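# Pin cable end under a gripper holding a reel

## Task

Using one gripper, close on the reel so that the cable, at a point close to one of its ends, is caught beneath one of that gripper's fingers. Declare completion only when this single grip keeps the reel steady and lifted well above the table, and the other arm is away from both reel and cable, holds nothing in its gripper, and touches the holding arm lightly at most.

## Robot and tools

Robot: two arms, left_arm and right_arm. Each has six joints in this column order: waist, shoulder, elbow, wrist pitch, wrist yaw, wrist roll, plus a parallel gripper. Cameras: cam_high, cam_low, cam_left_wrist, cam_right_wrist, each 504x504 pixels, returned in that order.

Frame: all printed gripper poses share one scene frame. Origin sits on the table surface midway between the arms; +z is up, +x reaches out over the table, and left_arm is mounted on the +y side. The names left and right do not match image sides. A gripper's fingers extend along its own +z and close along its own y. end_effector_position (metres) is the point between the pads, roughly 1 cm short of the fingertips; orientation is end_effector_quat_wxyz. Printed hand positions can be off, more so when the arm is stretched far.

Tool execute_actions, argument actions: a list holding zero or one item. Empty list: no command, just returns state. An item with rows (and optional steps, 1 to 15, default 15) is a motion; each control step lasts 1/30 s, one row per step, and the final row repeats if rows are fewer than steps. An item with only steps (up to 300) is a wait: no new command, returns once that many steps have elapsed since the previous result. Optional pictures (true/false) controls whether images come back; by default they do.

Each row is one list of 14 numbers, all within [-1, 1], covering both arms even if one stays still: left_arm's six joint values then its gripper value, then right_arm's six joint values then its gripper value. The joint values are offsets, not targets: they are measured from the joint angles in the most recent result that printed them (before any such result in a scene, or for later calls within one reply, from the pose at the start of the action), never from the previous row. Scale: 1.0 equals 1.202 rad for waist, 1.258 shoulder, 1.238 elbow, 2.073 wrist pitch, 2.022 for wrist yaw and also wrist roll. So a row of zeros is not a pause; it pulls the arm back to the reference angles. Stated joint ranges (rad): waist -2.618 to 3.054, shoulder 0.000 to 3.142, elbow 0.000 to 3.142, wrist pitch -1.571 to 1.571, wrist yaw -1.571 to 1.571, wrist roll -2.094 to 2.094. A call asking any joint to exceed its range outward by over 0.036 rad is refused and nothing is sent. Real limits may differ by up to 0.036 rad; a request beyond the real end is clipped there, and the result may print "joint sent to its limit" (possibly about an earlier action). Friction can leave a joint up to about 0.031 rad short, and moves smaller than that may not happen. Speed is capped: each step's target stays within 0.202 (waist), 0.258 (shoulder), 0.238 (elbow), 0.573 (wrist pitch), 0.522 (yaw, roll) rad of the measured angle, and targets are shrunk if they would move the gripper over 70 mm from where it is.

The gripper value is an absolute setting, not an offset: +1 fully open, -1 fully closed. grip_measured reports the motor on that same scale. Pads meet near -0.94 and each millimetre of object width adds about 0.0208; each gripper has its own fixed bias up to about 0.02. Sending a value further below the object's width reading squeezes harder, up to roughly 50 to 62 N per pad (less for thin parts under about 5 mm; first contact can spike). Keep sending the closing value to keep the grip. Joint positions also list gripper opening in metres, 0.093 open to 0.000 closed; when holding a rigid flat object it settles up to about 12 mm below the width, and more for soft, small or round items.

Between calls, and while you are composing a reply, the arms keep heading to the last row's target until they have nearly stopped or a step is HELD. HELD marks steps where some of your row was withheld. "joint command not followed" means a clearance check altered or blocked joint targets on some steps; the rest of the row still ran. Results also print joint velocities and joint torques (drive output, with offsets and noise, not a clean contact signal). MOTOR HOT appears from 75 °C; at 90 °C the arm halts for 10 s, and at 100 °C it goes limp and falls; these are reported as OVER-TEMPERATURE FAULT. Holding loads heats motors, so avoid long heavy holds.

Tool zoom_image: camera (one of the four names) and region [x0, y0, x1, y1] in that camera's pixels, origin top-left, at most 504 by 504; gives a closer look at the latest image.

Tool finished_scene: scene is the current scene's number; it ends that scene irreversibly and grades it, then may present a new task. Replying with no tool call ends everything.

Avoid: knocking anything off the table, dropping or slamming objects, pushing hard, and arms colliding or pressing on each other. Loose items may occasionally get a brief outside nudge.

Each tool is called after "Request:" by a JSON object that holds its "api" and its "payload", one argument or row to a line.

## Session

Request:
{"api": "execute_actions", "payload": {
  "actions": []
}}

Scene clock: 0.00 s of 4800.00 s.
left_arm: end_effector_position=(+0.1240, +0.0502, +0.1515) grip_measured=+1.000 end_effector_quat_wxyz=(+0.331, +0.905, +0.154, -0.218) | right_arm: end_effector_position=(+0.5346, -0.3534, +0.2939) grip_measured=+0.995 end_effector_quat_wxyz=(+0.524, +0.766, +0.350, +0.126)
Joint positions: left_arm=[-0.628  1.304  0.938 -0.862  0.756  1.911  0.093] | right_arm=[-0.079  1.939  1.906 -0.663  0.86   1.943  0.093]
Joint velocities: left_arm=[-0.002  0.007 -0.012  0.007 -0.007 -0.007  0.   ] | right_arm=[ 0.007  0.002 -0.002 -0.066  0.051 -0.007 -0.   ]
Joint torques (N m, as the arm reports them, + toward a larger angle): no reading
Motor temperatures (°C, as the motors report them): left_arm=[28 28 43 44 27 25] | right_arm=[25 28 38 40 25 28]

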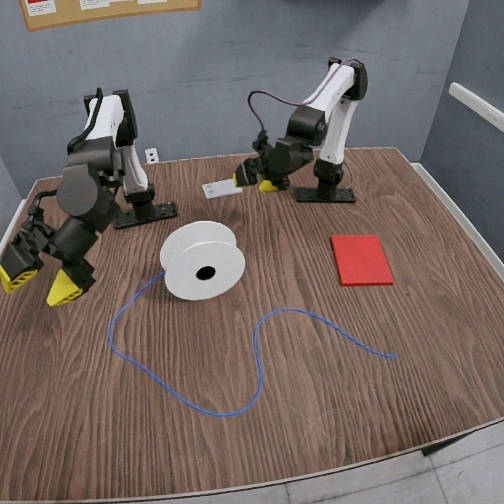

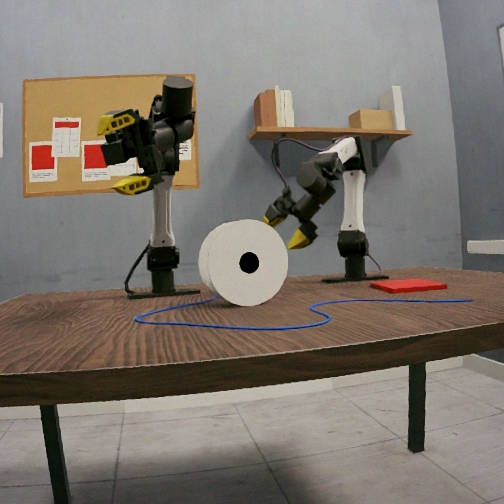

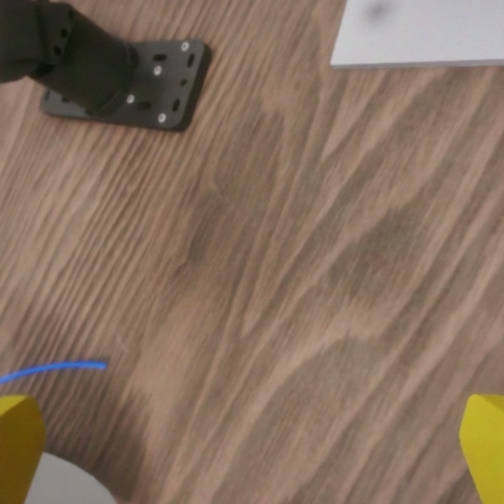

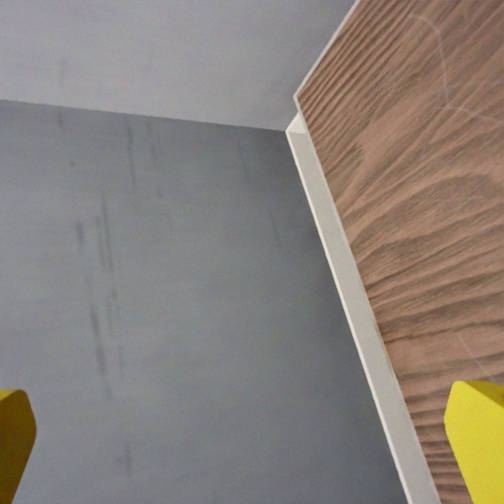

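Request:
{"api": "execute_actions", "payload": {
  "actions": [
    {"rows": [
[0.035,0,0,0.041,0.022,-0.063,1, 0,-0.032,-0.035,-0.023,-0.029,-0.066,0.9],
[0.069,0,0,0.081,0.044,-0.126,1, 0,-0.064,-0.071,-0.046,-0.057,-0.132,0.8],
[0.104,0,0,0.122,0.067,-0.189,1, 0,-0.096,-0.106,-0.069,-0.086,-0.198,0.7],
[0.139,0,0,0.162,0.089,-0.252,1, 0,-0.128,-0.142,-0.092,-0.115,-0.264,0.6],
[0.173,0,0,0.203,0.111,-0.315,1, 0,-0.160,-0.177,-0.115,-0.143,-0.330,0.5],
[0.208,0,0,0.244,0.133,-0.378,1, 0,-0.192,-0.213,-0.138,-0.172,-0.396,0.4],
[0.243,0,0,0.284,0.155,-0.441,1, 0,-0.224,-0.248,-0.161,-0.201,-0.462,0.3],
[0.277,0,0,0.325,0.178,-0.504,1, 0,-0.256,-0.284,-0.185,-0.229,-0.527,0.2],
[0.312,0,0,0.365,0.200,-0.567,1, 0,-0.288,-0.319,-0.208,-0.258,-0.593,0.1],
[0.347,0,0,0.406,0.222,-0.630,1, 0,-0.320,-0.355,-0.231,-0.287,-0.659,0],
[0.381,0,0,0.447,0.244,-0.693,1, 0,-0.352,-0.390,-0.254,-0.315,-0.725,0],
[0.416,0,0,0.487,0.266,-0.756,1, 0,-0.384,-0.426,-0.277,-0.344,-0.791,0],
[0.451,0,0,0.528,0.289,-0.819,1, 0,-0.416,-0.461,-0.300,-0.373,-0.857,0],
[0.485,0,0,0.568,0.311,-0.882,1, 0,-0.448,-0.497,-0.323,-0.401,-0.923,0],
[0.520,0,0,0.609,0.336,-0.948,1, 0,-0.480,-0.532,-0.346,-0.430,-0.989,0]
], "steps": 15}
  ],
  "pictures": false
}}

Request:
{"api": "execute_actions", "payload": {
  "actions": [
    {"steps": 25}
  ],
  "pictures": false
}}

Request:
{"api": "execute_actions", "payload": {
  "actions": [
    {"rows": [
[0,0.020,-0.009,0.025,0,0,1, 0.023,0,0,0,0,-0.055,0],
[0,0.045,-0.018,0.047,0,0,1, 0.046,0,0,0,0,-0.111,0],
[0,0.072,-0.027,0.068,0,0,1, 0.069,0,0,0,0,-0.166,0],
[0,0.099,-0.036,0.089,0,0,1, 0.092,0,0,0,0,-0.222,0],
[0,0.126,-0.045,0.110,0,0,1, 0.115,0,0,0,0,-0.277,0],
[0,0.153,-0.054,0.131,0,0,1, 0.138,0,0,0,0,-0.333,0],
[0,0.180,-0.063,0.152,0,0,1, 0.161,0,0,0,0,-0.388,0],
[0,0.207,-0.073,0.172,0,0,1, 0.184,0,0,0,0,-0.444,0],
[0,0.234,-0.082,0.192,0,0,1, 0.207,0,0,0,0,-0.499,0],
[0,0.261,-0.091,0.212,0,0,1, 0.230,0,0,0,0,-0.555,0],
[0,0.288,-0.100,0.232,0,0,1, 0.253,0,0,0,0,-0.610,0],
[0,0.315,-0.109,0.251,0,0,1, 0.276,0,0,0,0,-0.666,0],
[0,0.342,-0.118,0.268,0,0,1, 0.299,0,0,0,0,-0.721,0],
[0,0.369,-0.127,0.283,0,0,1, 0.322,0,0,0,0,-0.777,0],
[0,0.395,-0.136,0.294,0,0,1, 0.345,0,0,0,0,-0.832,0]
], "steps": 15}
  ],
  "pictures": false
}}

Request:
{"api": "execute_actions", "payload": {
  "actions": [
    {"steps": 30}
  ]
}}

Scene clock: 120.50 s of 4800.00 s.
left_arm: end_effector_position=(+0.2945, +0.0955, +0.2956) grip_measured=+1.000 end_effector_quat_wxyz=(+0.574, +0.588, +0.455, -0.344) | right_arm: end_effector_position=(+0.3481, -0.2877, +0.2025) grip_measured=+0.002 end_effector_quat_wxyz=(+0.231, +0.358, +0.903, -0.046)
Joint positions: left_arm=[-0.077  1.304  0.938  0.047  1.229  0.673  0.093] | right_arm=[-0.079  1.438  1.379 -1.123  0.283  0.779  0.045]
Joint velocities: left_arm=[ 1.165 -0.002  0.007  2.337  1.267 -2.791  0.   ] | right_arm=[ 0.002 -0.95  -1.092 -1.121 -1.282 -2.059 -0.   ]
Joint torques (N m, as the arm reports them, + toward a larger angle): left_arm=[ 0.04 -5.45  7.6   1.97  0.24 -0.05] | right_arm=[-0.56 -8.11  5.    1.19  0.18 -0.14]
Motor temperatures (°C, as the motors report them): left_arm=[27 30 50 40 28 25] | right_arm=[25 44 41 40 25 28]
Steps of this call (steps 1 to 180: nothing new was sent; then 114.00 s passed at rest; steps 181 to 195: all 15 steps of this action). Readings (joint positions):
181: left_arm=[-0.623 1.304 0.938 -0.856 0.762 1.895] | right_arm=[-0.079 1.936 1.903 -0.664 0.853 1.925]
182: left_arm=[-0.608 1.304 0.938 -0.837 0.775 1.856] | right_arm=[-0.079 1.924 1.886 -0.668 0.836 1.885]
184: left_arm=[-0.544 1.304 0.938 -0.758 0.820 1.729] | right_arm=[-0.079 1.870 1.818 -0.706 0.778 1.750]
188: left_arm=[-0.371 1.304 0.938 -0.502 0.946 1.360] | right_arm=[-0.079 1.706 1.648 -0.849 0.610 1.371]
195: the state above

Scene clock: 121.33 s of 4800.00 s.
left_arm: end_effector_position=(+0.2853, +0.1140, +0.3387) grip_measured=+1.000 end_effector_quat_wxyz=(+0.513, +0.501, +0.497, -0.489) | right_arm: end_effector_position=(+0.2641, -0.2477, +0.1709) grip_measured=+0.002 end_effector_quat_wxyz=(+0.065, -0.061, +0.996, -0.000)
Joint positions: left_arm=[0.001 1.304 0.938 0.387 1.422 0.007 0.093] | right_arm=[-0.079  1.347  1.268 -1.361  0.003 -0.042  0.045]
Joint velocities: left_arm=[-0.007 -0.017 -0.007 -0.051 -0.007  0.022  0.   ] | right_arm=[-0.007  0.002 -0.002 -0.066 -0.022  0.037  0.   ]
Joint torques (N m, as the arm reports them, + toward a larger angle): left_arm=[-0.59 -5.3   7.45  1.88  0.04 -0.08] | right_arm=[-0.46 -6.79  4.62  0.67 -0.08 -0.19]
Motor temperatures (°C, as the motors report them): left_arm=[27 30 50 40 28 25] | right_arm=[25 44 41 40 25 28]
Steps of this call (steps 1 to 25: the robot went on to your last target). Readings (joint positions):
1: left_arm=[-0.040 1.304 0.938 0.119 1.266 0.575] | right_arm=[-0.079 1.407 1.343 -1.163 0.237 0.696]
2: left_arm=[-0.015 1.304 0.938 0.179 1.296 0.477] | right_arm=[-0.079 1.380 1.312 -1.206 0.191 0.601]
4: left_arm=[0.002 1.304 0.938 0.259 1.338 0.308] | right_arm=[-0.079 1.351 1.277 -1.282 0.122 0.406]
8: left_arm=[0.001 1.304 0.938 0.338 1.390 0.128] | right_arm=[-0.079 1.347 1.268 -1.341 0.049 0.138]
25: the state above

Scene clock: 121.83 s of 4800.00 s.
left_arm: end_effector_position=(+0.3427, +0.1065, +0.2082) grip_measured=+1.000 end_effector_quat_wxyz=(+0.484, +0.480, +0.525, -0.510) | right_arm: end_effector_position=(+0.2421, -0.1643, +0.1709) grip_measured=+0.002 end_effector_quat_wxyz=(-0.059, +0.735, -0.675, +0.026)
Joint positions: left_arm=[0.001 1.732 0.815 0.84  1.424 0.007 0.093] | right_arm=[ 0.28   1.347  1.268 -1.361  0.004 -1.216  0.045]
Joint velocities: left_arm=[-0.007  0.926 -0.32   0.945  0.037  0.037  0.   ] | right_arm=[ 0.774  0.007 -0.007 -0.022  0.022 -2.835 -0.   ]
Joint torques (N m, as the arm reports them, + toward a larger angle): left_arm=[-0.24 -7.34  4.34  1.92 -0.03  0.02] | right_arm=[ 0.17 -5.55  5.97  0.84 -0.03 -0.12]
Motor temperatures (°C, as the motors report them): left_arm=[27 30 50 40 28 25] | right_arm=[25 44 41 40 25 28]
Steps of this call (steps 1 to 15: all 15 steps of this action). Readings (joint positions):
1: left_arm=[0.001 1.304 0.938 0.392 1.422 0.007] | right_arm=[-0.078 1.347 1.268 -1.361 0.003 -0.057]
2: left_arm=[0.001 1.308 0.938 0.406 1.423 0.007] | right_arm=[-0.070 1.347 1.268 -1.361 0.004 -0.090]
4: left_arm=[0.001 1.337 0.938 0.461 1.424 0.007] | right_arm=[-0.029 1.347 1.268 -1.361 0.004 -0.201]
8: left_arm=[0.001 1.470 0.911 0.600 1.424 0.007] | right_arm=[0.086 1.347 1.268 -1.361 0.004 -0.534]
15: the state above

Scene clock: 122.83 s of 4800.00 s.
left_arm: end_effector_position=(+0.3441, +0.1064, +0.1910) grip_measured=+1.000 end_effector_quat_wxyz=(+0.498, +0.490, +0.512, -0.500) | right_arm: end_effector_position=(+0.2367, -0.1533, +0.1709) grip_measured=+0.002 end_effector_quat_wxyz=(-0.052, +0.890, -0.452, +0.038)
Joint positions: left_arm=[0.001 1.8   0.785 0.984 1.424 0.007 0.093] | right_arm=[ 0.33   1.347  1.268 -1.361  0.003 -1.713  0.045]
Joint velocities: left_arm=[-0.012 -0.017  0.012 -0.007 -0.066 -0.051  0.   ] | right_arm=[ 0.007 -0.007 -0.012 -0.007  0.007  0.051 -0.   ]
Joint torques (N m, as the arm reports them, + toward a larger angle): left_arm=[-0.24 -8.44  4.7   1.9  -0.05  0.01] | right_arm=[-0.01 -5.53  5.93  0.79 -0.02 -0.19]
Motor temperatures (°C, as the motors report them): left_arm=[27 30 50 40 28 25] | right_arm=[25 43 41 39 25 28]
Steps of this call (steps 1 to 30: the robot went on to your last target). Readings (joint positions):
1: left_arm=[0.001 1.761 0.805 0.865 1.424 0.007] | right_arm=[0.304 1.347 1.268 -1.361 0.004 -1.312]
2: left_arm=[0.001 1.782 0.796 0.882 1.424 0.007] | right_arm=[0.320 1.347 1.268 -1.361 0.003 -1.393]
4: left_arm=[0.001 1.800 0.786 0.906 1.424 0.007] | right_arm=[0.330 1.347 1.268 -1.361 0.003 -1.510]
8: left_arm=[0.001 1.800 0.785 0.952 1.424 0.007] | right_arm=[0.330 1.347 1.268 -1.361 0.003 -1.631]
30: the state above

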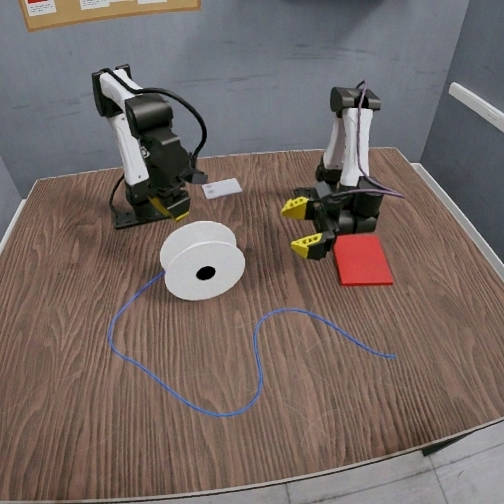

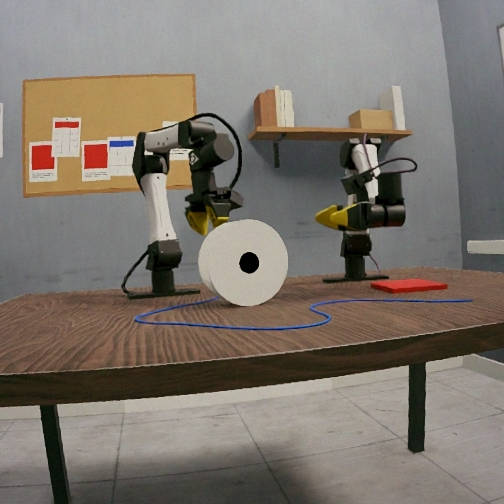

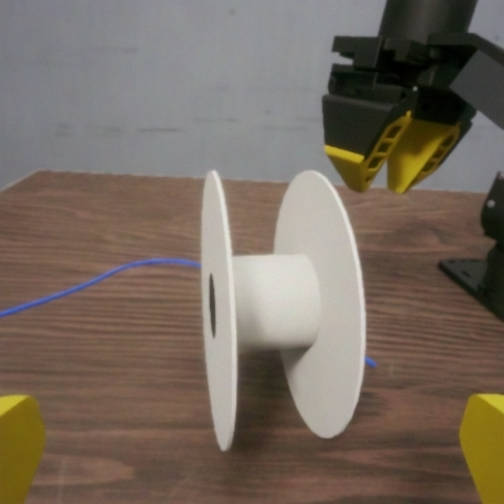

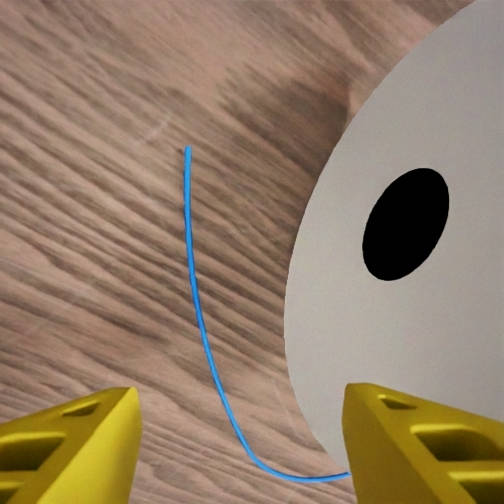

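Request:
{"api": "execute_actions", "payload": {
  "actions": [
    {"rows": [
[-0.011,0.003,-0.017,0.020,-0.013,0,1, -0.002,0.002,-0.026,0.024,0,0,-0.02],
[-0.022,0.006,-0.034,0.035,-0.026,0,1, -0.004,0.004,-0.052,0.042,0,0,-0.04],
[-0.034,0.009,-0.052,0.049,-0.038,0,1, -0.006,0.006,-0.078,0.059,0,0,-0.06],
[-0.045,0.012,-0.069,0.063,-0.051,0,1, -0.008,0.009,-0.104,0.076,0,0,-0.08],
[-0.056,0.015,-0.086,0.076,-0.064,0,1, -0.010,0.011,-0.130,0.092,0,0,-0.10],
[-0.067,0.018,-0.103,0.089,-0.077,0,1, -0.012,0.013,-0.157,0.108,0,0,-0.12],
[-0.078,0.021,-0.120,0.102,-0.090,0,1, -0.014,0.015,-0.183,0.124,0,0,-0.14],
[-0.090,0.024,-0.138,0.115,-0.103,0,1, -0.016,0.017,-0.209,0.140,0,0,-0.16],
[-0.101,0.027,-0.155,0.128,-0.115,0,1, -0.018,0.019,-0.235,0.156,0,0,-0.18],
[-0.112,0.030,-0.172,0.141,-0.128,0,1, -0.020,0.021,-0.261,0.172,0,0,-0.20],
[-0.123,0.033,-0.189,0.154,-0.141,0,1, -0.021,0.023,-0.287,0.188,0,0,-0.22],
[-0.134,0.036,-0.206,0.166,-0.154,0,1, -0.022,0.026,-0.313,0.203,0,0,-0.24],
[-0.146,0.039,-0.224,0.177,-0.167,0,1, -0.0225,0.028,-0.339,0.217,0,0,-0.26],
[-0.157,0.042,-0.241,0.186,-0.180,0,1, -0.0225,0.030,-0.365,0.229,0,0,-0.28],
[-0.168,0.0445,-0.258,0.1934,-0.1924,0,1, -0.0225,0.032,-0.391,0.2384,0,0,-0.30]
], "steps": 15}
  ],
  "pictures": false
}}

Request:
{"api": "execute_actions", "payload": {
  "actions": [
    {"steps": 25}
  ]
}}

Scene clock: 243.33 s of 4800.00 s.
left_arm: end_effector_position=(+0.3009, +0.0658, +0.1457) grip_measured=+1.000 end_effector_quat_wxyz=(+0.524, +0.469, +0.533, -0.471) | right_arm: end_effector_position=(+0.2256, -0.1635, +0.0645) grip_measured=-0.288 end_effector_quat_wxyz=(-0.029, +0.887, -0.459, +0.023)
Joint positions: left_arm=[-0.172  1.829  0.528  1.281  1.152  0.007  0.093] | right_arm=[ 0.313  1.364  0.86  -0.993  0.003 -1.713  0.031]
Joint velocities: left_arm=[-0.379  0.1   -0.623  0.579 -0.711  0.037  0.   ] | right_arm=[ 0.002  0.085 -0.916  0.857  0.007  0.022 -0.02 ]
Joint torques (N m, as the arm reports them, + toward a larger angle): left_arm=[-0.79 -5.97  2.79  2.11 -0.12  0.  ] | right_arm=[-1.26 -3.74  4.37  0.62 -0.04 -0.09]
Motor temperatures (°C, as the motors report them): left_arm=[27 37 45 42 28 25] | right_arm=[25 34 40 33 25 28]
Steps of this call (steps 1 to 15: the robot went on to your last target; steps 16 to 200: nothing new was sent; then 113.33 s passed at rest; steps 201 to 215: all 15 steps of this action). Readings (joint positions):
201: left_arm=[0.001 1.800 0.785 0.988 1.422 0.007] | right_arm=[0.330 1.347 1.267 -1.358 0.003 -1.713]
202: left_arm=[-0.002 1.800 0.783 0.997 1.415 0.007] | right_arm=[0.330 1.347 1.260 -1.346 0.003 -1.713]
204: left_arm=[-0.017 1.800 0.764 1.033 1.389 0.007] | right_arm=[0.330 1.347 1.220 -1.302 0.003 -1.713]
208: left_arm=[-0.075 1.800 0.680 1.116 1.315 0.007] | right_arm=[0.327 1.347 1.087 -1.199 0.003 -1.713]
215: the state above

Scene clock: 244.17 s of 4800.00 s.
left_arm: end_effector_position=(+0.3033, +0.0637, +0.1452) grip_measured=+1.000 end_effector_quat_wxyz=(+0.555, +0.453, +0.538, -0.444) | right_arm: end_effector_position=(+0.2307, -0.1609, +0.0477) grip_measured=-0.298 end_effector_quat_wxyz=(-0.043, +0.887, -0.459, +0.033)
Joint positions: left_arm=[-0.198  1.839  0.487  1.373  1.048  0.007  0.093] | right_arm=[ 0.313  1.376  0.797 -0.883  0.003 -1.713  0.031]
Joint velocities: left_arm=[-0.002 -0.012  0.012 -0.051 -0.007 -0.081  0.   ] | right_arm=[ 0.007 -0.002 -0.012 -0.051  0.007 -0.066  0.   ]
Joint torques (N m, as the arm reports them, + toward a larger angle): left_arm=[-0.49 -6.11  2.79  2.21 -0.19  0.02] | right_arm=[-1.26 -4.45  4.84  0.94 -0.02 -0.06]
Motor temperatures (°C, as the motors report them): left_arm=[27 37 45 42 28 25] | right_arm=[25 34 40 33 25 28]
Steps of this call (steps 1 to 25: the robot went on to your last target). Readings (joint positions):
1: left_arm=[-0.184 1.832 0.509 1.298 1.132 0.007] | right_arm=[0.313 1.368 0.832 -0.971 0.003 -1.713]
2: left_arm=[-0.192 1.835 0.496 1.311 1.117 0.007] | right_arm=[0.313 1.371 0.813 -0.958 0.003 -1.713]
4: left_arm=[-0.198 1.839 0.487 1.329 1.095 0.007] | right_arm=[0.313 1.376 0.797 -0.941 0.003 -1.713]
8: left_arm=[-0.198 1.839 0.487 1.355 1.066 0.007] | right_arm=[0.313 1.376 0.797 -0.907 0.003 -1.713]
25: the state above

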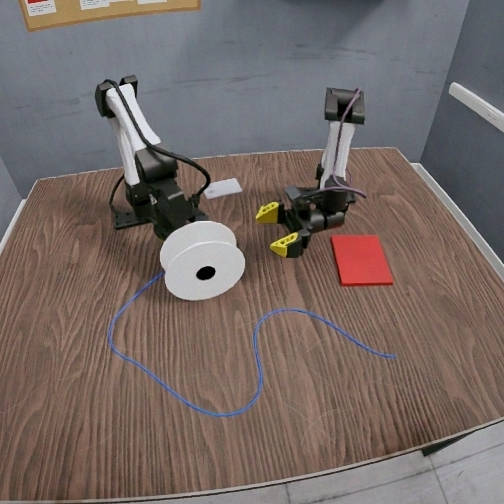

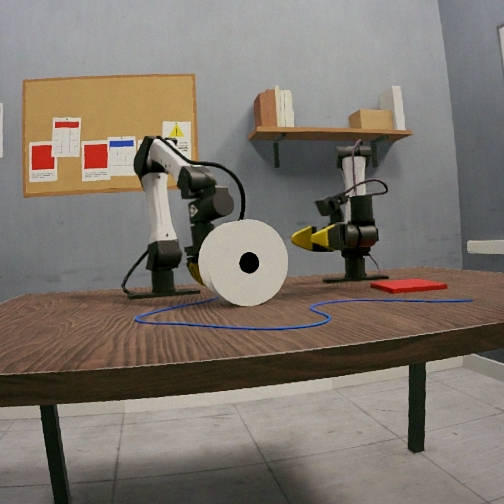

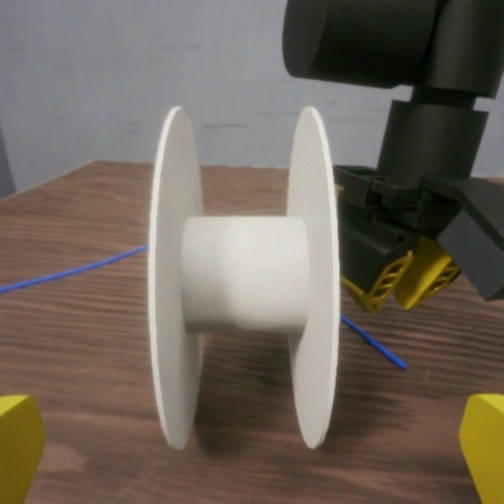

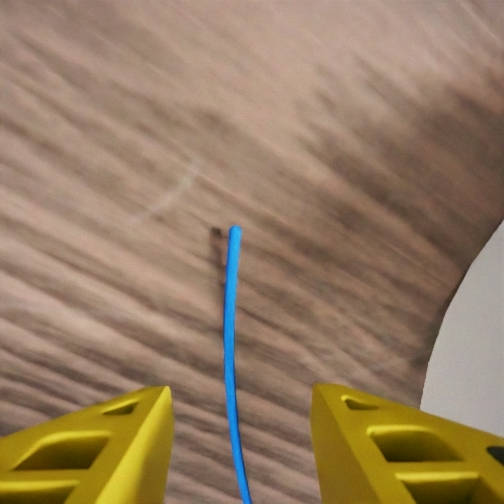

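Request:
{"api": "execute_actions", "payload": {
  "actions": [
    {"rows": [
[-0.010,0.004,0.012,-0.002,-0.012,0,1, 0.008,0.004,-0.005,0.008,0,0,-0.33],
[-0.019,0.008,0.022,-0.005,-0.022,0,1, 0.015,0.008,-0.011,0.015,0,0,-0.36],
[-0.029,0.012,0.030,-0.007,-0.030,0,1, 0.021,0.011,-0.016,0.021,0,0,-0.39],
[-0.039,0.016,0.037,-0.010,-0.038,0,1, 0.026,0.015,-0.022,0.027,0,0,-0.42],
[-0.048,0.021,0.044,-0.012,-0.045,0,1, 0.030,0.019,-0.027,0.033,0,0,-0.45],
[-0.058,0.025,0.051,-0.015,-0.052,0,1, 0.033,0.023,-0.032,0.039,0,0,-0.48],
[-0.068,0.029,0.057,-0.017,-0.059,0,1, 0.0366,0.026,-0.038,0.045,0,0,-0.51],
[-0.077,0.033,0.063,-0.019,-0.066,0,1, 0.0366,0.030,-0.043,0.051,0,0,-0.54],
[-0.087,0.037,0.069,-0.022,-0.073,0,1, 0.0366,0.034,-0.049,0.057,0,0,-0.57],
[-0.097,0.041,0.075,-0.024,-0.079,0,1, 0.0366,0.038,-0.054,0.062,0,0,-0.6],
[-0.106,0.045,0.081,-0.027,-0.085,0,1, 0.0366,0.041,-0.059,0.067,0,0,-0.6],
[-0.116,0.049,0.087,-0.029,-0.090,0,1, 0.0366,0.045,-0.065,0.071,0,0,-0.6],
[-0.126,0.053,0.093,-0.032,-0.094,0,1, 0.0366,0.049,-0.070,0.075,0,0,-0.6],
[-0.136,0.057,0.099,-0.034,-0.097,0,1, 0.0366,0.053,-0.076,0.078,0,0,-0.6],
[-0.1452,0.0615,0.1041,-0.0364,-0.0997,0,1, 0.0366,0.0563,-0.0809,0.0796,0,0,-0.6]
], "steps": 15}
  ],
  "pictures": false
}}

Request:
{"api": "execute_actions", "payload": {
  "actions": [
    {"steps": 20}
  ]
}}

Scene clock: 329.03 s of 4800.00 s.
left_arm: end_effector_position=(+0.3075, +0.0163, +0.1494) grip_measured=+1.000 end_effector_quat_wxyz=(+0.559, +0.452, +0.535, -0.444) | right_arm: end_effector_position=(+0.2372, -0.1482, +0.0303) grip_measured=-0.598 end_effector_quat_wxyz=(-0.064, +0.893, -0.443, +0.046)
Joint positions: left_arm=[-0.345  1.884  0.579  1.335  0.897  0.007  0.093] | right_arm=[ 0.347  1.408  0.742 -0.748  0.003 -1.713  0.017]
Joint velocities: left_arm=[-0.335  0.144  0.198 -0.183 -0.33   0.037  0.   ] | right_arm=[-0.012  0.037 -0.129  0.447 -0.007  0.007  0.   ]
Joint torques (N m, as the arm reports them, + toward a larger angle): left_arm=[-0.96 -6.52  6.34  2.   -0.17  0.01] | right_arm=[ 0.28 -2.58  3.05  0.53 -0.01 -0.07]
Motor temperatures (°C, as the motors report them): left_arm=[27 34 42 45 28 25] | right_arm=[25 33 39 31 25 28]
Steps of this call (steps 1 to 15: the robot went on to your last target; steps 16 to 200: nothing new was sent; then 77.70 s passed at rest; steps 201 to 215: all 15 steps of this action). Readings (joint positions):
201: left_arm=[-0.198 1.839 0.487 1.373 1.046 0.007] | right_arm=[0.313 1.376 0.797 -0.883 0.003 -1.713]
202: left_arm=[-0.201 1.839 0.487 1.373 1.041 0.007] | right_arm=[0.314 1.376 0.797 -0.881 0.003 -1.713]
204: left_arm=[-0.215 1.839 0.492 1.371 1.024 0.007] | right_arm=[0.322 1.376 0.797 -0.873 0.003 -1.713]
208: left_arm=[-0.263 1.846 0.527 1.365 0.979 0.007] | right_arm=[0.344 1.380 0.782 -0.832 0.003 -1.713]
215: the state above

Scene clock: 329.70 s of 4800.00 s.
left_arm: end_effector_position=(+0.3089, +0.0091, +0.1453) grip_measured=+1.000 end_effector_quat_wxyz=(+0.556, +0.447, +0.545, -0.442) | right_arm: end_effector_position=(+0.2420, -0.1456, +0.0288) grip_measured=-0.598 end_effector_quat_wxyz=(-0.075, +0.892, -0.443, +0.053)
Joint positions: left_arm=[-0.369  1.894  0.59   1.315  0.859  0.007  0.093] | right_arm=[ 0.347  1.408  0.731 -0.709  0.003 -1.713  0.017]
Joint velocities: left_arm=[-0.007  0.002  0.007 -0.022  0.007  0.066  0.   ] | right_arm=[-0.007  0.017  0.017 -0.007  0.022  0.051  0.001]
Joint torques (N m, as the arm reports them, + toward a larger angle): left_arm=[-0.52 -6.68  6.44  2.01 -0.18  0.01] | right_arm=[ 0.32 -2.23  3.34  0.83 -0.02 -0.06]
Motor temperatures (°C, as the motors report them): left_arm=[27 34 42 45 28 25] | right_arm=[25 33 38 31 25 28]
Steps of this call (steps 1 to 20: the robot went on to your last target). Readings (joint positions):
1: left_arm=[-0.356 1.889 0.585 1.331 0.889 0.007] | right_arm=[0.347 1.408 0.739 -0.736 0.003 -1.713]
2: left_arm=[-0.363 1.892 0.589 1.327 0.883 0.007] | right_arm=[0.347 1.408 0.737 -0.728 0.003 -1.713]
4: left_arm=[-0.369 1.894 0.590 1.321 0.876 0.007] | right_arm=[0.347 1.408 0.734 -0.719 0.003 -1.713]
8: left_arm=[-0.369 1.894 0.590 1.317 0.865 0.007] | right_arm=[0.347 1.408 0.731 -0.711 0.003 -1.713]
20: the state above

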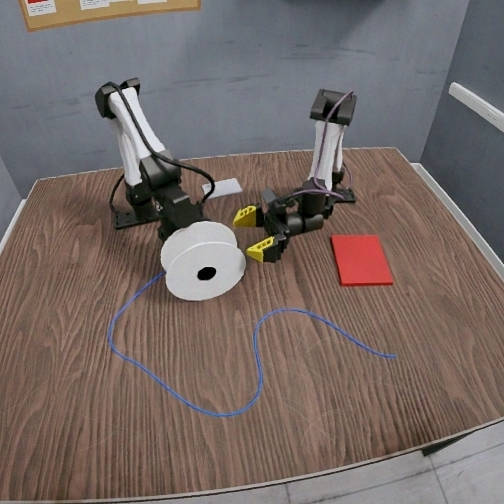

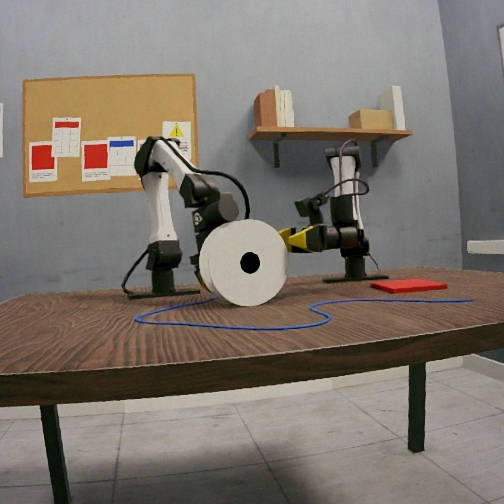

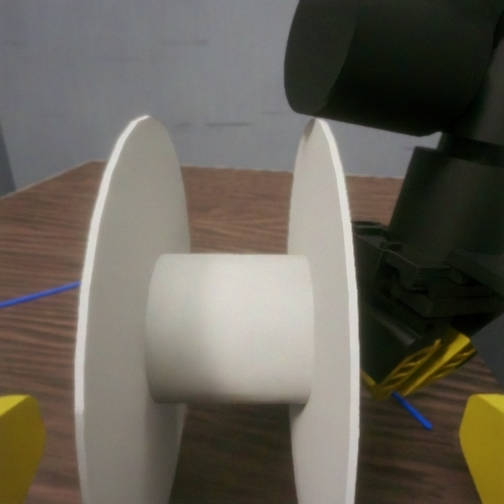

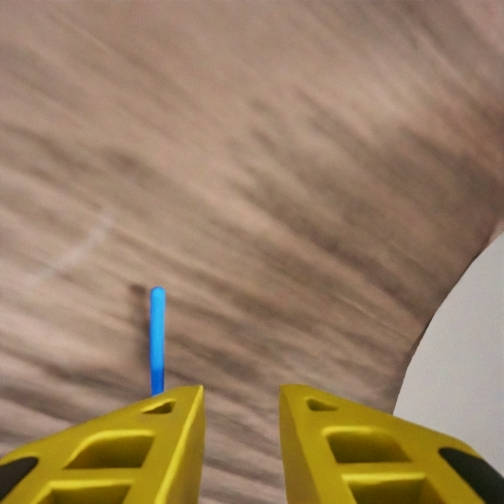

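Request:
{"api": "execute_actions", "payload": {
  "actions": []
}}

Scene clock: 361.33 s of 4800.00 s.
left_arm: end_effector_position=(+0.3090, +0.0091, +0.1452) grip_measured=+1.000 end_effector_quat_wxyz=(+0.556, +0.446, +0.545, -0.441) | right_arm: end_effector_position=(+0.2421, -0.1456, +0.0288) grip_measured=-0.598 end_effector_quat_wxyz=(-0.075, +0.892, -0.443, +0.054)
Joint positions: left_arm=[-0.369  1.894  0.59   1.314  0.859  0.007  0.093] | right_arm=[ 0.347  1.408  0.731 -0.708  0.003 -1.713  0.017]
Joint velocities: left_arm=[-0.002 -0.002 -0.012 -0.051  0.022  0.007  0.   ] | right_arm=[ 0.007 -0.002  0.017 -0.007  0.022 -0.007  0.001]
Joint torques (N m, as the arm reports them, + toward a larger angle): left_arm=[-0.53 -6.68  6.44  2.01 -0.19  0.01] | right_arm=[ 0.32 -2.22  3.33  0.83 -0.02 -0.06]
Motor temperatures (°C, as the motors report them): left_arm=[28 34 45 45 28 25] | right_arm=[25 32 37 31 25 28]
Steps of this call (steps 1 to 15: the robot went on to your last target; steps 16 to 200: nothing new was sent; then 24.97 s passed at rest). Readings (joint positions):
1: left_arm=[-0.369 1.894 0.590 1.315 0.859 0.007] | right_arm=[0.347 1.408 0.731 -0.709 0.003 -1.713]
2: left_arm=[-0.369 1.894 0.590 1.315 0.859 0.007] | right_arm=[0.347 1.408 0.731 -0.708 0.003 -1.713]
4: left_arm=[-0.369 1.894 0.590 1.315 0.859 0.007] | right_arm=[0.347 1.408 0.731 -0.708 0.003 -1.713]
8: left_arm=[-0.369 1.894 0.590 1.315 0.859 0.007] | right_arm=[0.347 1.408 0.731 -0.708 0.003 -1.713]
200: the state above
All arms were judged still, so your last target was given up. Only a new action makes them travel on or press farther. Fingers that are still opening or closing keep moving.

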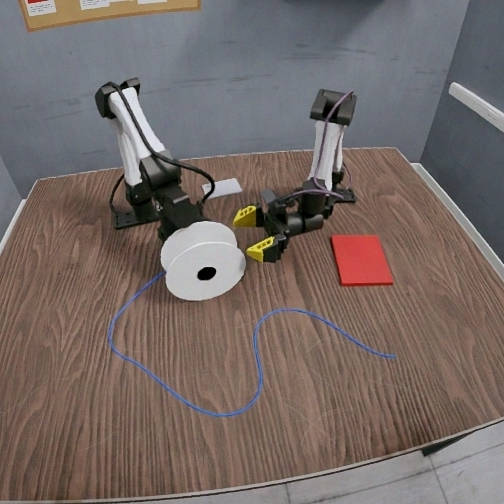

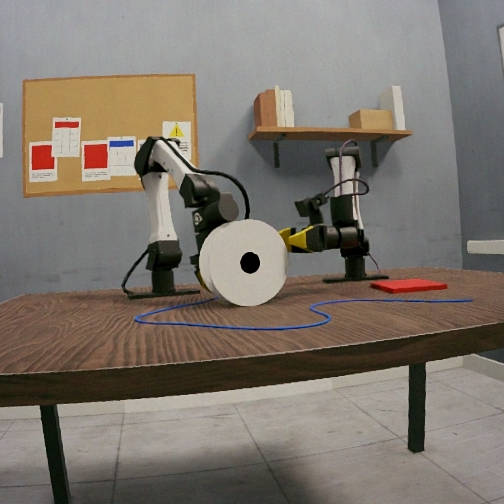

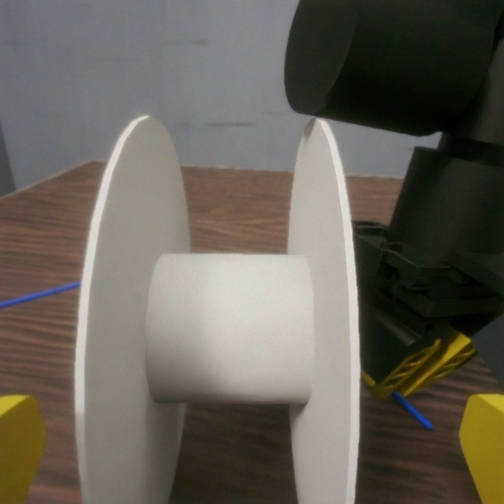

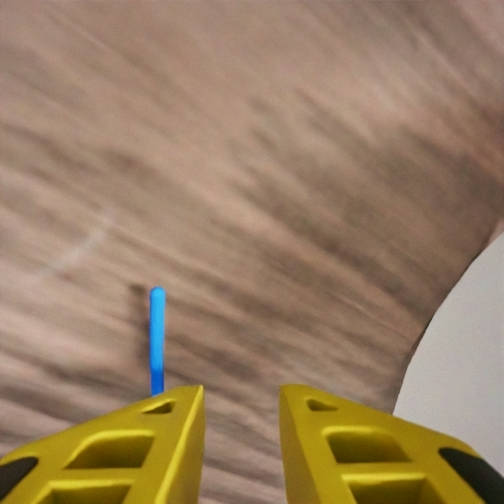

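Request:
{"api": "execute_actions", "payload": {
  "actions": [
    {"rows": [
[0,0,0,0,0,0,1, 0,-0.018,0,0,0,0,-0.6],
[0,0,0,0,0,0,1, 0,-0.036,0,0,0,0,-0.6],
[0,0,0,0,0,0,1, 0,-0.054,0,0,0,0,-0.6],
[0,0,0,0,0,0,1, 0.003,-0.070,0,-0.003,0,0,-0.6],
[0,0,0,0,0,0,1, 0.006,-0.085,-0.008,-0.006,0,0,-0.6],
[0,0,0,0,0,0,1, 0.009,-0.100,-0.017,-0.009,0,0,-0.6],
[0,0,0,0,0,0,1, 0.012,-0.113,-0.026,-0.012,0,0,-0.6],
[0,0,0,0,0,0,1, 0.015,-0.126,-0.036,-0.015,0,0,-0.6],
[0,0,0,0,0,0,1, 0.018,-0.138,-0.046,-0.018,0,0,-0.6],
[0,0,0,0,0,0,1, 0.021,-0.149,-0.056,-0.021,0,0,-0.6],
[0,0,0,0,0,0,1, 0.024,-0.158,-0.066,-0.024,0,0,-0.6],
[0,0,0,0,0,0,1, 0.026,-0.166,-0.076,-0.026,0,0,-0.6],
[0,0,0,0,0,0,1, 0.028,-0.171,-0.085,-0.028,0,0,-0.6],
[0,0,0,0,0,0,1, 0.030,-0.174,-0.092,-0.029,0,0,-0.6],
[0,0,0,0,0,0,1, 0.030,-0.176,-0.096,-0.029,0,0,-0.6]
], "steps": 15}
  ],
  "pictures": false
}}

Request:
{"api": "execute_actions", "payload": {
  "actions": [
    {"steps": 22}
  ]
}}

Scene clock: 443.73 s of 4800.00 s.
left_arm: end_effector_position=(+0.3090, +0.0091, +0.1452) grip_measured=+1.000 end_effector_quat_wxyz=(+0.556, +0.446, +0.545, -0.441) | right_arm: end_effector_position=(+0.2238, -0.1493, +0.0480) grip_measured=-0.598 end_effector_quat_wxyz=(-0.114, +0.892, -0.430, +0.078)
Joint positions: left_arm=[-0.369  1.894  0.59   1.314  0.859  0.007  0.093] | right_arm=[ 0.371  1.209  0.649 -0.733  0.003 -1.713  0.017]
Joint velocities: left_arm=[-0.002  0.002  0.002 -0.022 -0.022  0.007  0.   ] | right_arm=[ 0.042 -0.1   -0.32  -0.242  0.007  0.051  0.   ]
Joint torques (N m, as the arm reports them, + toward a larger angle): left_arm=[-0.26 -8.32  4.67  2.21 -0.07  0.01] | right_arm=[ 0.21 -5.81  4.81  1.06 -0.03 -0.06]
Motor temperatures (°C, as the motors report them): left_arm=[28 35 46 45 28 25] | right_arm=[26 31 36 30 25 28]
Steps of this call (steps 1 to 180: nothing new was sent; then 75.90 s passed at rest; steps 181 to 195: all 15 steps of this action). Readings (joint positions):
181: left_arm=[-0.369 1.894 0.590 1.314 0.859 0.007] | right_arm=[0.347 1.407 0.731 -0.707 0.003 -1.713]
182: left_arm=[-0.369 1.894 0.590 1.314 0.859 0.007] | right_arm=[0.347 1.403 0.731 -0.707 0.003 -1.713]
184: left_arm=[-0.369 1.894 0.590 1.314 0.859 0.007] | right_arm=[0.347 1.379 0.731 -0.708 0.003 -1.713]
188: left_arm=[-0.369 1.894 0.590 1.314 0.859 0.007] | right_arm=[0.348 1.295 0.728 -0.709 0.003 -1.713]
195: the state above

Scene clock: 444.47 s of 4800.00 s.
left_arm: end_effector_position=(+0.3090, +0.0091, +0.1452) grip_measured=+1.000 end_effector_quat_wxyz=(+0.556, +0.446, +0.545, -0.441) | right_arm: end_effector_position=(+0.2145, -0.1544, +0.0416) grip_measured=-0.598 end_effector_quat_wxyz=(-0.099, +0.895, -0.430, +0.068)
Joint positions: left_arm=[-0.369  1.894  0.59   1.314  0.859  0.007  0.093] | right_arm=[ 0.373  1.207  0.631 -0.754  0.003 -1.713  0.017]
Joint velocities: left_arm=[-0.027  0.002 -0.002 -0.007  0.022 -0.037  0.   ] | right_arm=[ 0.002 -0.007 -0.012  0.051 -0.037 -0.081 -0.001]
Joint torques (N m, as the arm reports them, + toward a larger angle): left_arm=[-0.24 -8.3   4.67  2.21 -0.06  0.01] | right_arm=[ 0.37 -6.01  4.66  0.9  -0.02 -0.06]
Motor temperatures (°C, as the motors report them): left_arm=[28 35 46 45 28 25] | right_arm=[26 31 36 30 25 28]
Steps of this call (steps 1 to 22: the robot went on to your last target). Readings (joint positions):
1: left_arm=[-0.369 1.894 0.590 1.314 0.859 0.007] | right_arm=[0.372 1.207 0.641 -0.740 0.003 -1.713]
2: left_arm=[-0.369 1.894 0.590 1.314 0.859 0.007] | right_arm=[0.373 1.207 0.635 -0.746 0.003 -1.713]
4: left_arm=[-0.369 1.894 0.590 1.314 0.859 0.007] | right_arm=[0.373 1.207 0.631 -0.753 0.003 -1.713]
8: left_arm=[-0.369 1.894 0.590 1.314 0.859 0.007] | right_arm=[0.373 1.207 0.631 -0.754 0.003 -1.713]
22: the state above

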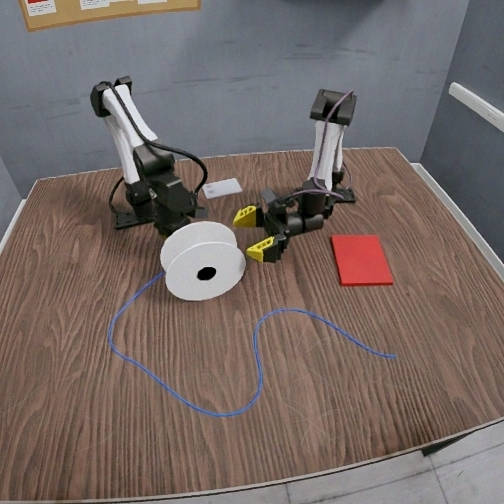

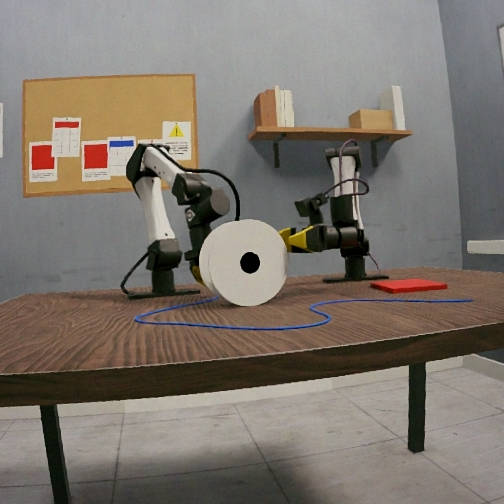

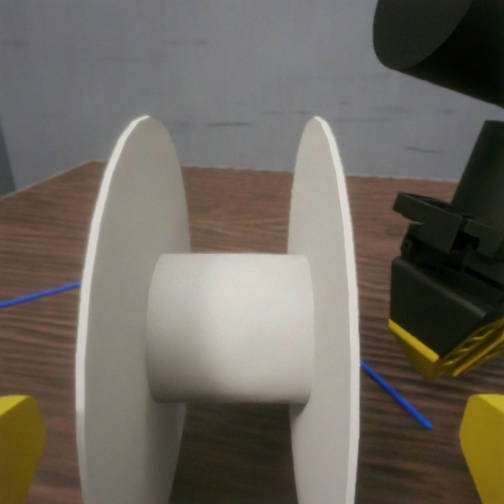

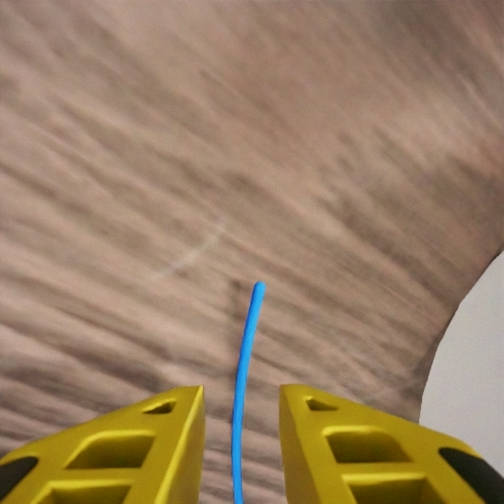

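Request:
{"api": "execute_actions", "payload": {
  "actions": [
    {"rows": [
[0,0,0,0,0,0,1, 0,0.002,-0.002,0.010,0,0,-0.6],
[0,0,0,0,0,0,1, 0,0.005,-0.005,0.018,0,0,-0.6],
[0,0,0,0,0,0,1, 0,0.009,-0.009,0.025,0,0,-0.6],
[0,0,0,0,0,0,1, 0,0.013,-0.013,0.031,0,0,-0.6],
[0,0,0,0,0,0,1, 0,0.018,-0.017,0.037,0,0,-0.6],
[0,0,0,0,0,0,1, 0,0.023,-0.021,0.042,0,0,-0.6],
[0,0,0,0,0,0,1, 0,0.028,-0.025,0.047,0,0,-0.6],
[0,0,0,0,0,0,1, 0,0.033,-0.029,0.051,0,0,-0.6],
[0,0,0,0,0,0,1, 0,0.038,-0.033,0.055,0,0,-0.6],
[0,0,0,0,0,0,1, 0,0.043,-0.037,0.058,0,0,-0.6],
[0,0,0,0,0,0,1, 0,0.048,-0.041,0.060,0,0,-0.6],
[0,0,0,0,0,0,1, 0,0.052,-0.045,0.062,0,0,-0.6],
[0,0,0,0,0,0,1, 0,0.056,-0.048,0.063,0,0,-0.6],
[0,0,0,0,0,0,1, 0,0.059,-0.050,0.064,0,0,-0.6],
[0,0,0,0,0,0,1, 0,0.060,-0.051,0.064,0,0,-0.6]
], "steps": 15}
  ],
  "pictures": false
}}

Request:
{"api": "execute_actions", "payload": {
  "actions": [
    {"steps": 20}
  ]
}}

Scene clock: 479.20 s of 4800.00 s.
left_arm: end_effector_position=(+0.3090, +0.0091, +0.1452) grip_measured=+1.000 end_effector_quat_wxyz=(+0.556, +0.446, +0.545, -0.441) | right_arm: end_effector_position=(+0.2213, -0.1504, +0.0262) grip_measured=-0.598 end_effector_quat_wxyz=(-0.105, +0.894, -0.430, +0.072)
Joint positions: left_arm=[-0.369  1.894  0.59   1.314  0.859  0.007  0.093] | right_arm=[ 0.373  1.259  0.594 -0.651  0.003 -1.713  0.017]
Joint velocities: left_arm=[-0.002  0.012 -0.002  0.066 -0.007 -0.007  0.   ] | right_arm=[ 0.002  0.11  -0.134  0.007 -0.022 -0.066 -0.   ]
Joint torques (N m, as the arm reports them, + toward a larger angle): left_arm=[-0.25 -8.3   4.68  2.21 -0.06  0.01] | right_arm=[-0.43 -2.9   4.53  1.35 -0.03 -0.06]
Motor temperatures (°C, as the motors report them): left_arm=[27 37 44 46 28 25] | right_arm=[26 32 36 29 25 28]
Steps of this call (steps 1 to 15: the robot went on to your last target; steps 16 to 200: nothing new was sent; then 27.57 s passed at rest; steps 201 to 215: all 15 steps of this action). Readings (joint positions):
201: left_arm=[-0.369 1.894 0.590 1.314 0.859 0.007] | right_arm=[0.373 1.207 0.631 -0.753 0.003 -1.713]
202: left_arm=[-0.369 1.894 0.590 1.314 0.859 0.007] | right_arm=[0.373 1.207 0.631 -0.751 0.003 -1.713]
204: left_arm=[-0.369 1.894 0.590 1.314 0.859 0.007] | right_arm=[0.373 1.207 0.631 -0.740 0.003 -1.713]
208: left_arm=[-0.369 1.894 0.590 1.314 0.859 0.007] | right_arm=[0.373 1.214 0.631 -0.702 0.003 -1.713]
215: the state above

Scene clock: 479.87 s of 4800.00 s.
left_arm: end_effector_position=(+0.3090, +0.0091, +0.1452) grip_measured=+1.000 end_effector_quat_wxyz=(+0.556, +0.446, +0.545, -0.441) | right_arm: end_effector_position=(+0.2221, -0.1499, +0.0242) grip_measured=-0.598 end_effector_quat_wxyz=(-0.106, +0.894, -0.430, +0.073)
Joint positions: left_arm=[-0.369  1.894  0.59   1.314  0.859  0.007  0.093] | right_arm=[ 0.373  1.265  0.588 -0.637  0.003 -1.713  0.017]
Joint velocities: left_arm=[ 0.007  0.017  0.002  0.081  0.022 -0.007  0.   ] | right_arm=[-0.007  0.002 -0.002  0.022  0.007  0.007  0.   ]
Joint torques (N m, as the arm reports them, + toward a larger angle): left_arm=[-0.24 -8.3   4.68  2.21 -0.07  0.01] | right_arm=[-0.46 -2.73  4.41  1.28 -0.02 -0.06]
Motor temperatures (°C, as the motors report them): left_arm=[27 37 44 46 28 25] | right_arm=[26 32 36 29 25 28]
Steps of this call (steps 1 to 20: the robot went on to your last target). Readings (joint positions):
1: left_arm=[-0.369 1.894 0.590 1.314 0.859 0.007] | right_arm=[0.373 1.262 0.591 -0.650 0.003 -1.713]
2: left_arm=[-0.369 1.894 0.590 1.314 0.859 0.007] | right_arm=[0.373 1.264 0.589 -0.649 0.003 -1.713]
4: left_arm=[-0.369 1.894 0.590 1.314 0.859 0.007] | right_arm=[0.373 1.265 0.588 -0.647 0.003 -1.713]
8: left_arm=[-0.369 1.894 0.590 1.314 0.859 0.007] | right_arm=[0.373 1.265 0.588 -0.640 0.003 -1.713]
20: the state above

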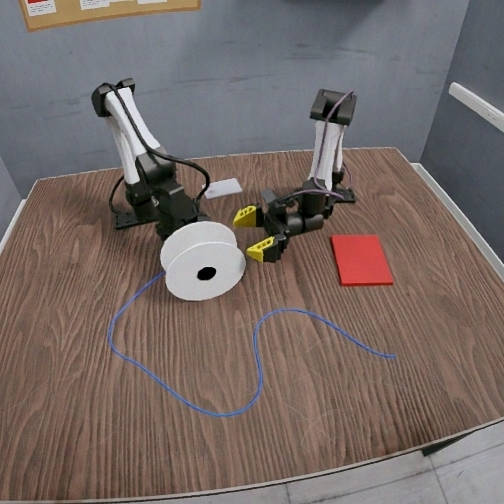

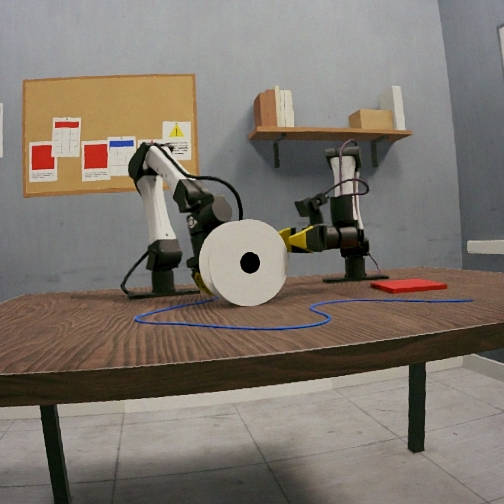

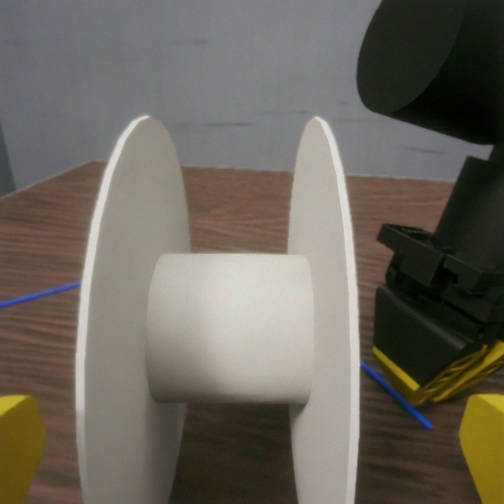

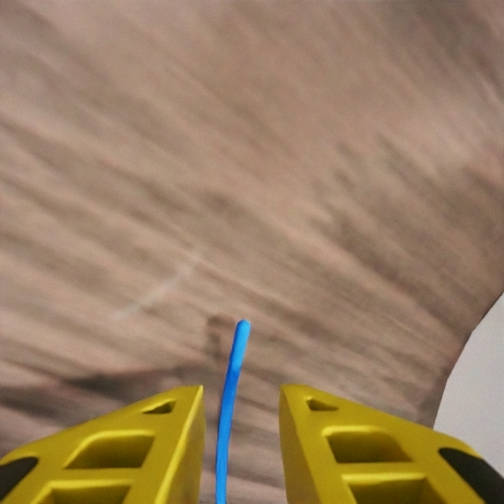

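Request:
{"api": "execute_actions", "payload": {
  "actions": [
    {"rows": [
[0,0,0,0,0,0,1, 0,0.008,0,0,0,0,-0.6],
[0,0,0,0,0,0,1, 0,0.013,0,0,0,0,-0.6],
[0,0,0,0,0,0,1, 0,0.016,0,0,0,0,-0.6],
[0,0,0,0,0,0,1, 0,0.019,0,0,0,0,-0.6],
[0,0,0,0,0,0,1, 0,0.022,0,0,0,0,-0.6],
[0,0,0,0,0,0,1, 0,0.025,0,0,0,0,-0.6],
[0,0,0,0,0,0,1, 0,0.028,0,0,0,0,-0.6],
[0,0,0,0,0,0,1, 0,0.031,0,0,0,0,-0.6],
[0,0,0,0,0,0,1, 0,0.034,0,0,0,0,-0.6],
[0,0,0,0,0,0,1, 0,0.037,0,0,0,0,-0.6],
[0,0,0,0,0,0,1, 0,0.039,0,0,0,0,-0.6],
[0,0,0,0,0,0,1, 0,0.041,0,0,0,0,-0.6],
[0,0,0,0,0,0,1, 0,0.042,0,0,0,0,-0.6],
[0,0,0,0,0,0,1, 0,0.042,0,0,0,0,-0.6],
[0,0,0,0,0,0,1, 0,0.042,0,0,0,0,-0.6]
], "steps": 15}
  ],
  "pictures": false
}}

Request:
{"api": "execute_actions", "payload": {
  "actions": [
    {"steps": 12}
  ]
}}

Scene clock: 509.40 s of 4800.00 s.
left_arm: end_effector_position=(+0.3090, +0.0091, +0.1452) grip_measured=+1.000 end_effector_quat_wxyz=(+0.556, +0.446, +0.545, -0.441) | right_arm: end_effector_position=(+0.2195, -0.1514, +0.0173) grip_measured=-0.598 end_effector_quat_wxyz=(-0.093, +0.896, -0.431, +0.064)
Joint positions: left_arm=[-0.369  1.894  0.59   1.314  0.859  0.007  0.093] | right_arm=[ 0.373  1.297  0.588 -0.636  0.003 -1.713  0.017]
Joint velocities: left_arm=[-0.012 -0.017  0.012 -0.037  0.007  0.066  0.   ] | right_arm=[-0.002  0.007 -0.022 -0.051 -0.022  0.007 -0.   ]
Joint torques (N m, as the arm reports them, + toward a larger angle): left_arm=[-0.25 -8.32  4.66  2.21 -0.07  0.01] | right_arm=[-0.46 -2.89  5.68  1.02 -0.02 -0.07]
Motor temperatures (°C, as the motors report them): left_arm=[27 38 44 46 28 25] | right_arm=[25 32 36 30 25 28]
Steps of this call (steps 1 to 15: the robot went on to your last target; steps 16 to 200: nothing new was sent; then 22.37 s passed at rest; steps 201 to 215: all 15 steps of this action). Readings (joint positions):
201: left_arm=[-0.369 1.894 0.590 1.314 0.859 0.007] | right_arm=[0.373 1.265 0.588 -0.636 0.003 -1.713]
202: left_arm=[-0.369 1.894 0.590 1.314 0.859 0.007] | right_arm=[0.373 1.265 0.588 -0.636 0.003 -1.713]
204: left_arm=[-0.369 1.894 0.590 1.314 0.859 0.007] | right_arm=[0.373 1.265 0.588 -0.636 0.003 -1.713]
208: left_arm=[-0.369 1.894 0.590 1.314 0.859 0.007] | right_arm=[0.373 1.274 0.588 -0.636 0.003 -1.713]
215: the state above

Scene clock: 509.80 s of 4800.00 s.
left_arm: end_effector_position=(+0.3090, +0.0091, +0.1452) grip_measured=+1.000 end_effector_quat_wxyz=(+0.556, +0.446, +0.545, -0.441) | right_arm: end_effector_position=(+0.2195, -0.1514, +0.0173) grip_measured=-0.598 end_effector_quat_wxyz=(-0.093, +0.896, -0.431, +0.064)
Joint positions: left_arm=[-0.369  1.894  0.59   1.314  0.859  0.007  0.093] | right_arm=[ 0.373  1.297  0.588 -0.636  0.003 -1.713  0.017]
Joint velocities: left_arm=[-0.012  0.012  0.012  0.022 -0.095  0.037  0.   ] | right_arm=[-0.002 -0.002  0.007  0.007 -0.007 -0.037 -0.001]
Joint torques (N m, as the arm reports them, + toward a larger angle): left_arm=[-0.25 -8.31  4.68  2.21 -0.06  0.01] | right_arm=[-0.45 -2.77  5.7   1.03 -0.02 -0.06]
Motor temperatures (°C, as the motors report them): left_arm=[27 38 44 46 28 25] | right_arm=[25 32 36 30 25 28]
Steps of this call (steps 1 to 12: the robot went on to your last target). Readings (joint positions):
1: left_arm=[-0.369 1.894 0.590 1.314 0.859 0.007] | right_arm=[0.373 1.297 0.588 -0.636 0.003 -1.713]
2: left_arm=[-0.369 1.894 0.590 1.314 0.859 0.007] | right_arm=[0.373 1.297 0.588 -0.636 0.003 -1.713]
4: left_arm=[-0.369 1.894 0.590 1.314 0.859 0.007] | right_arm=[0.373 1.297 0.588 -0.636 0.003 -1.713]
8: left_arm=[-0.369 1.894 0.590 1.314 0.859 0.007] | right_arm=[0.373 1.297 0.588 -0.636 0.003 -1.713]
12: the state above

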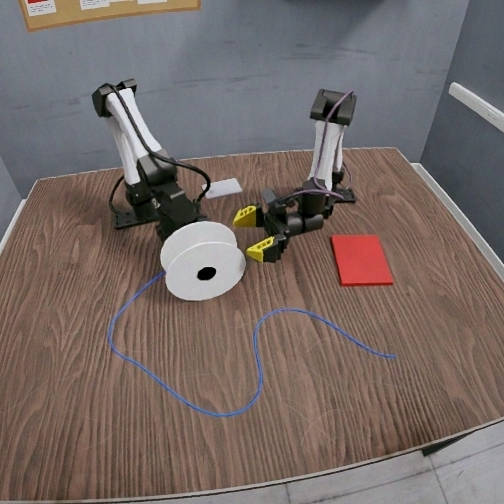

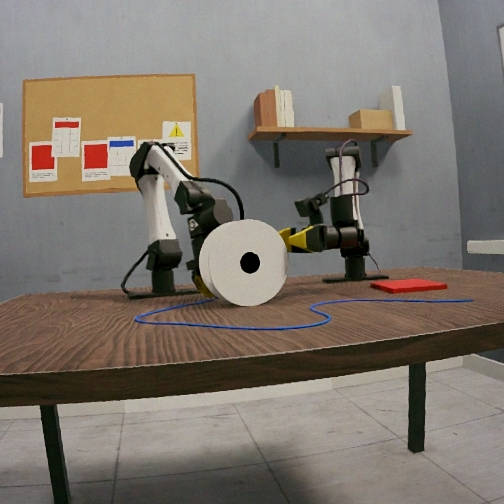

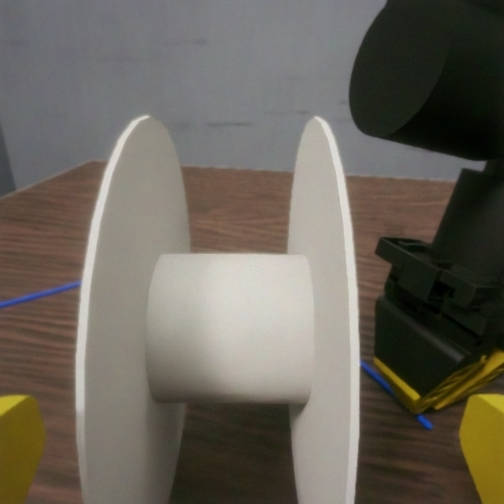

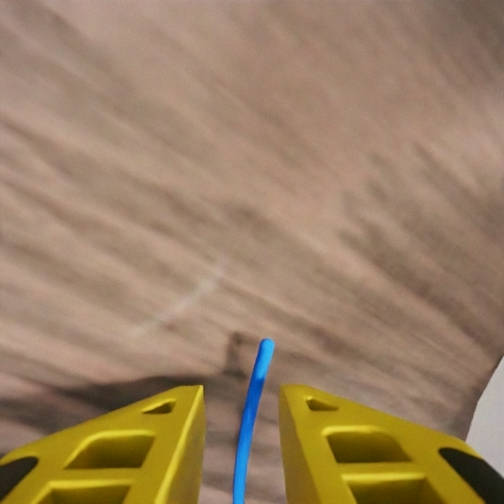

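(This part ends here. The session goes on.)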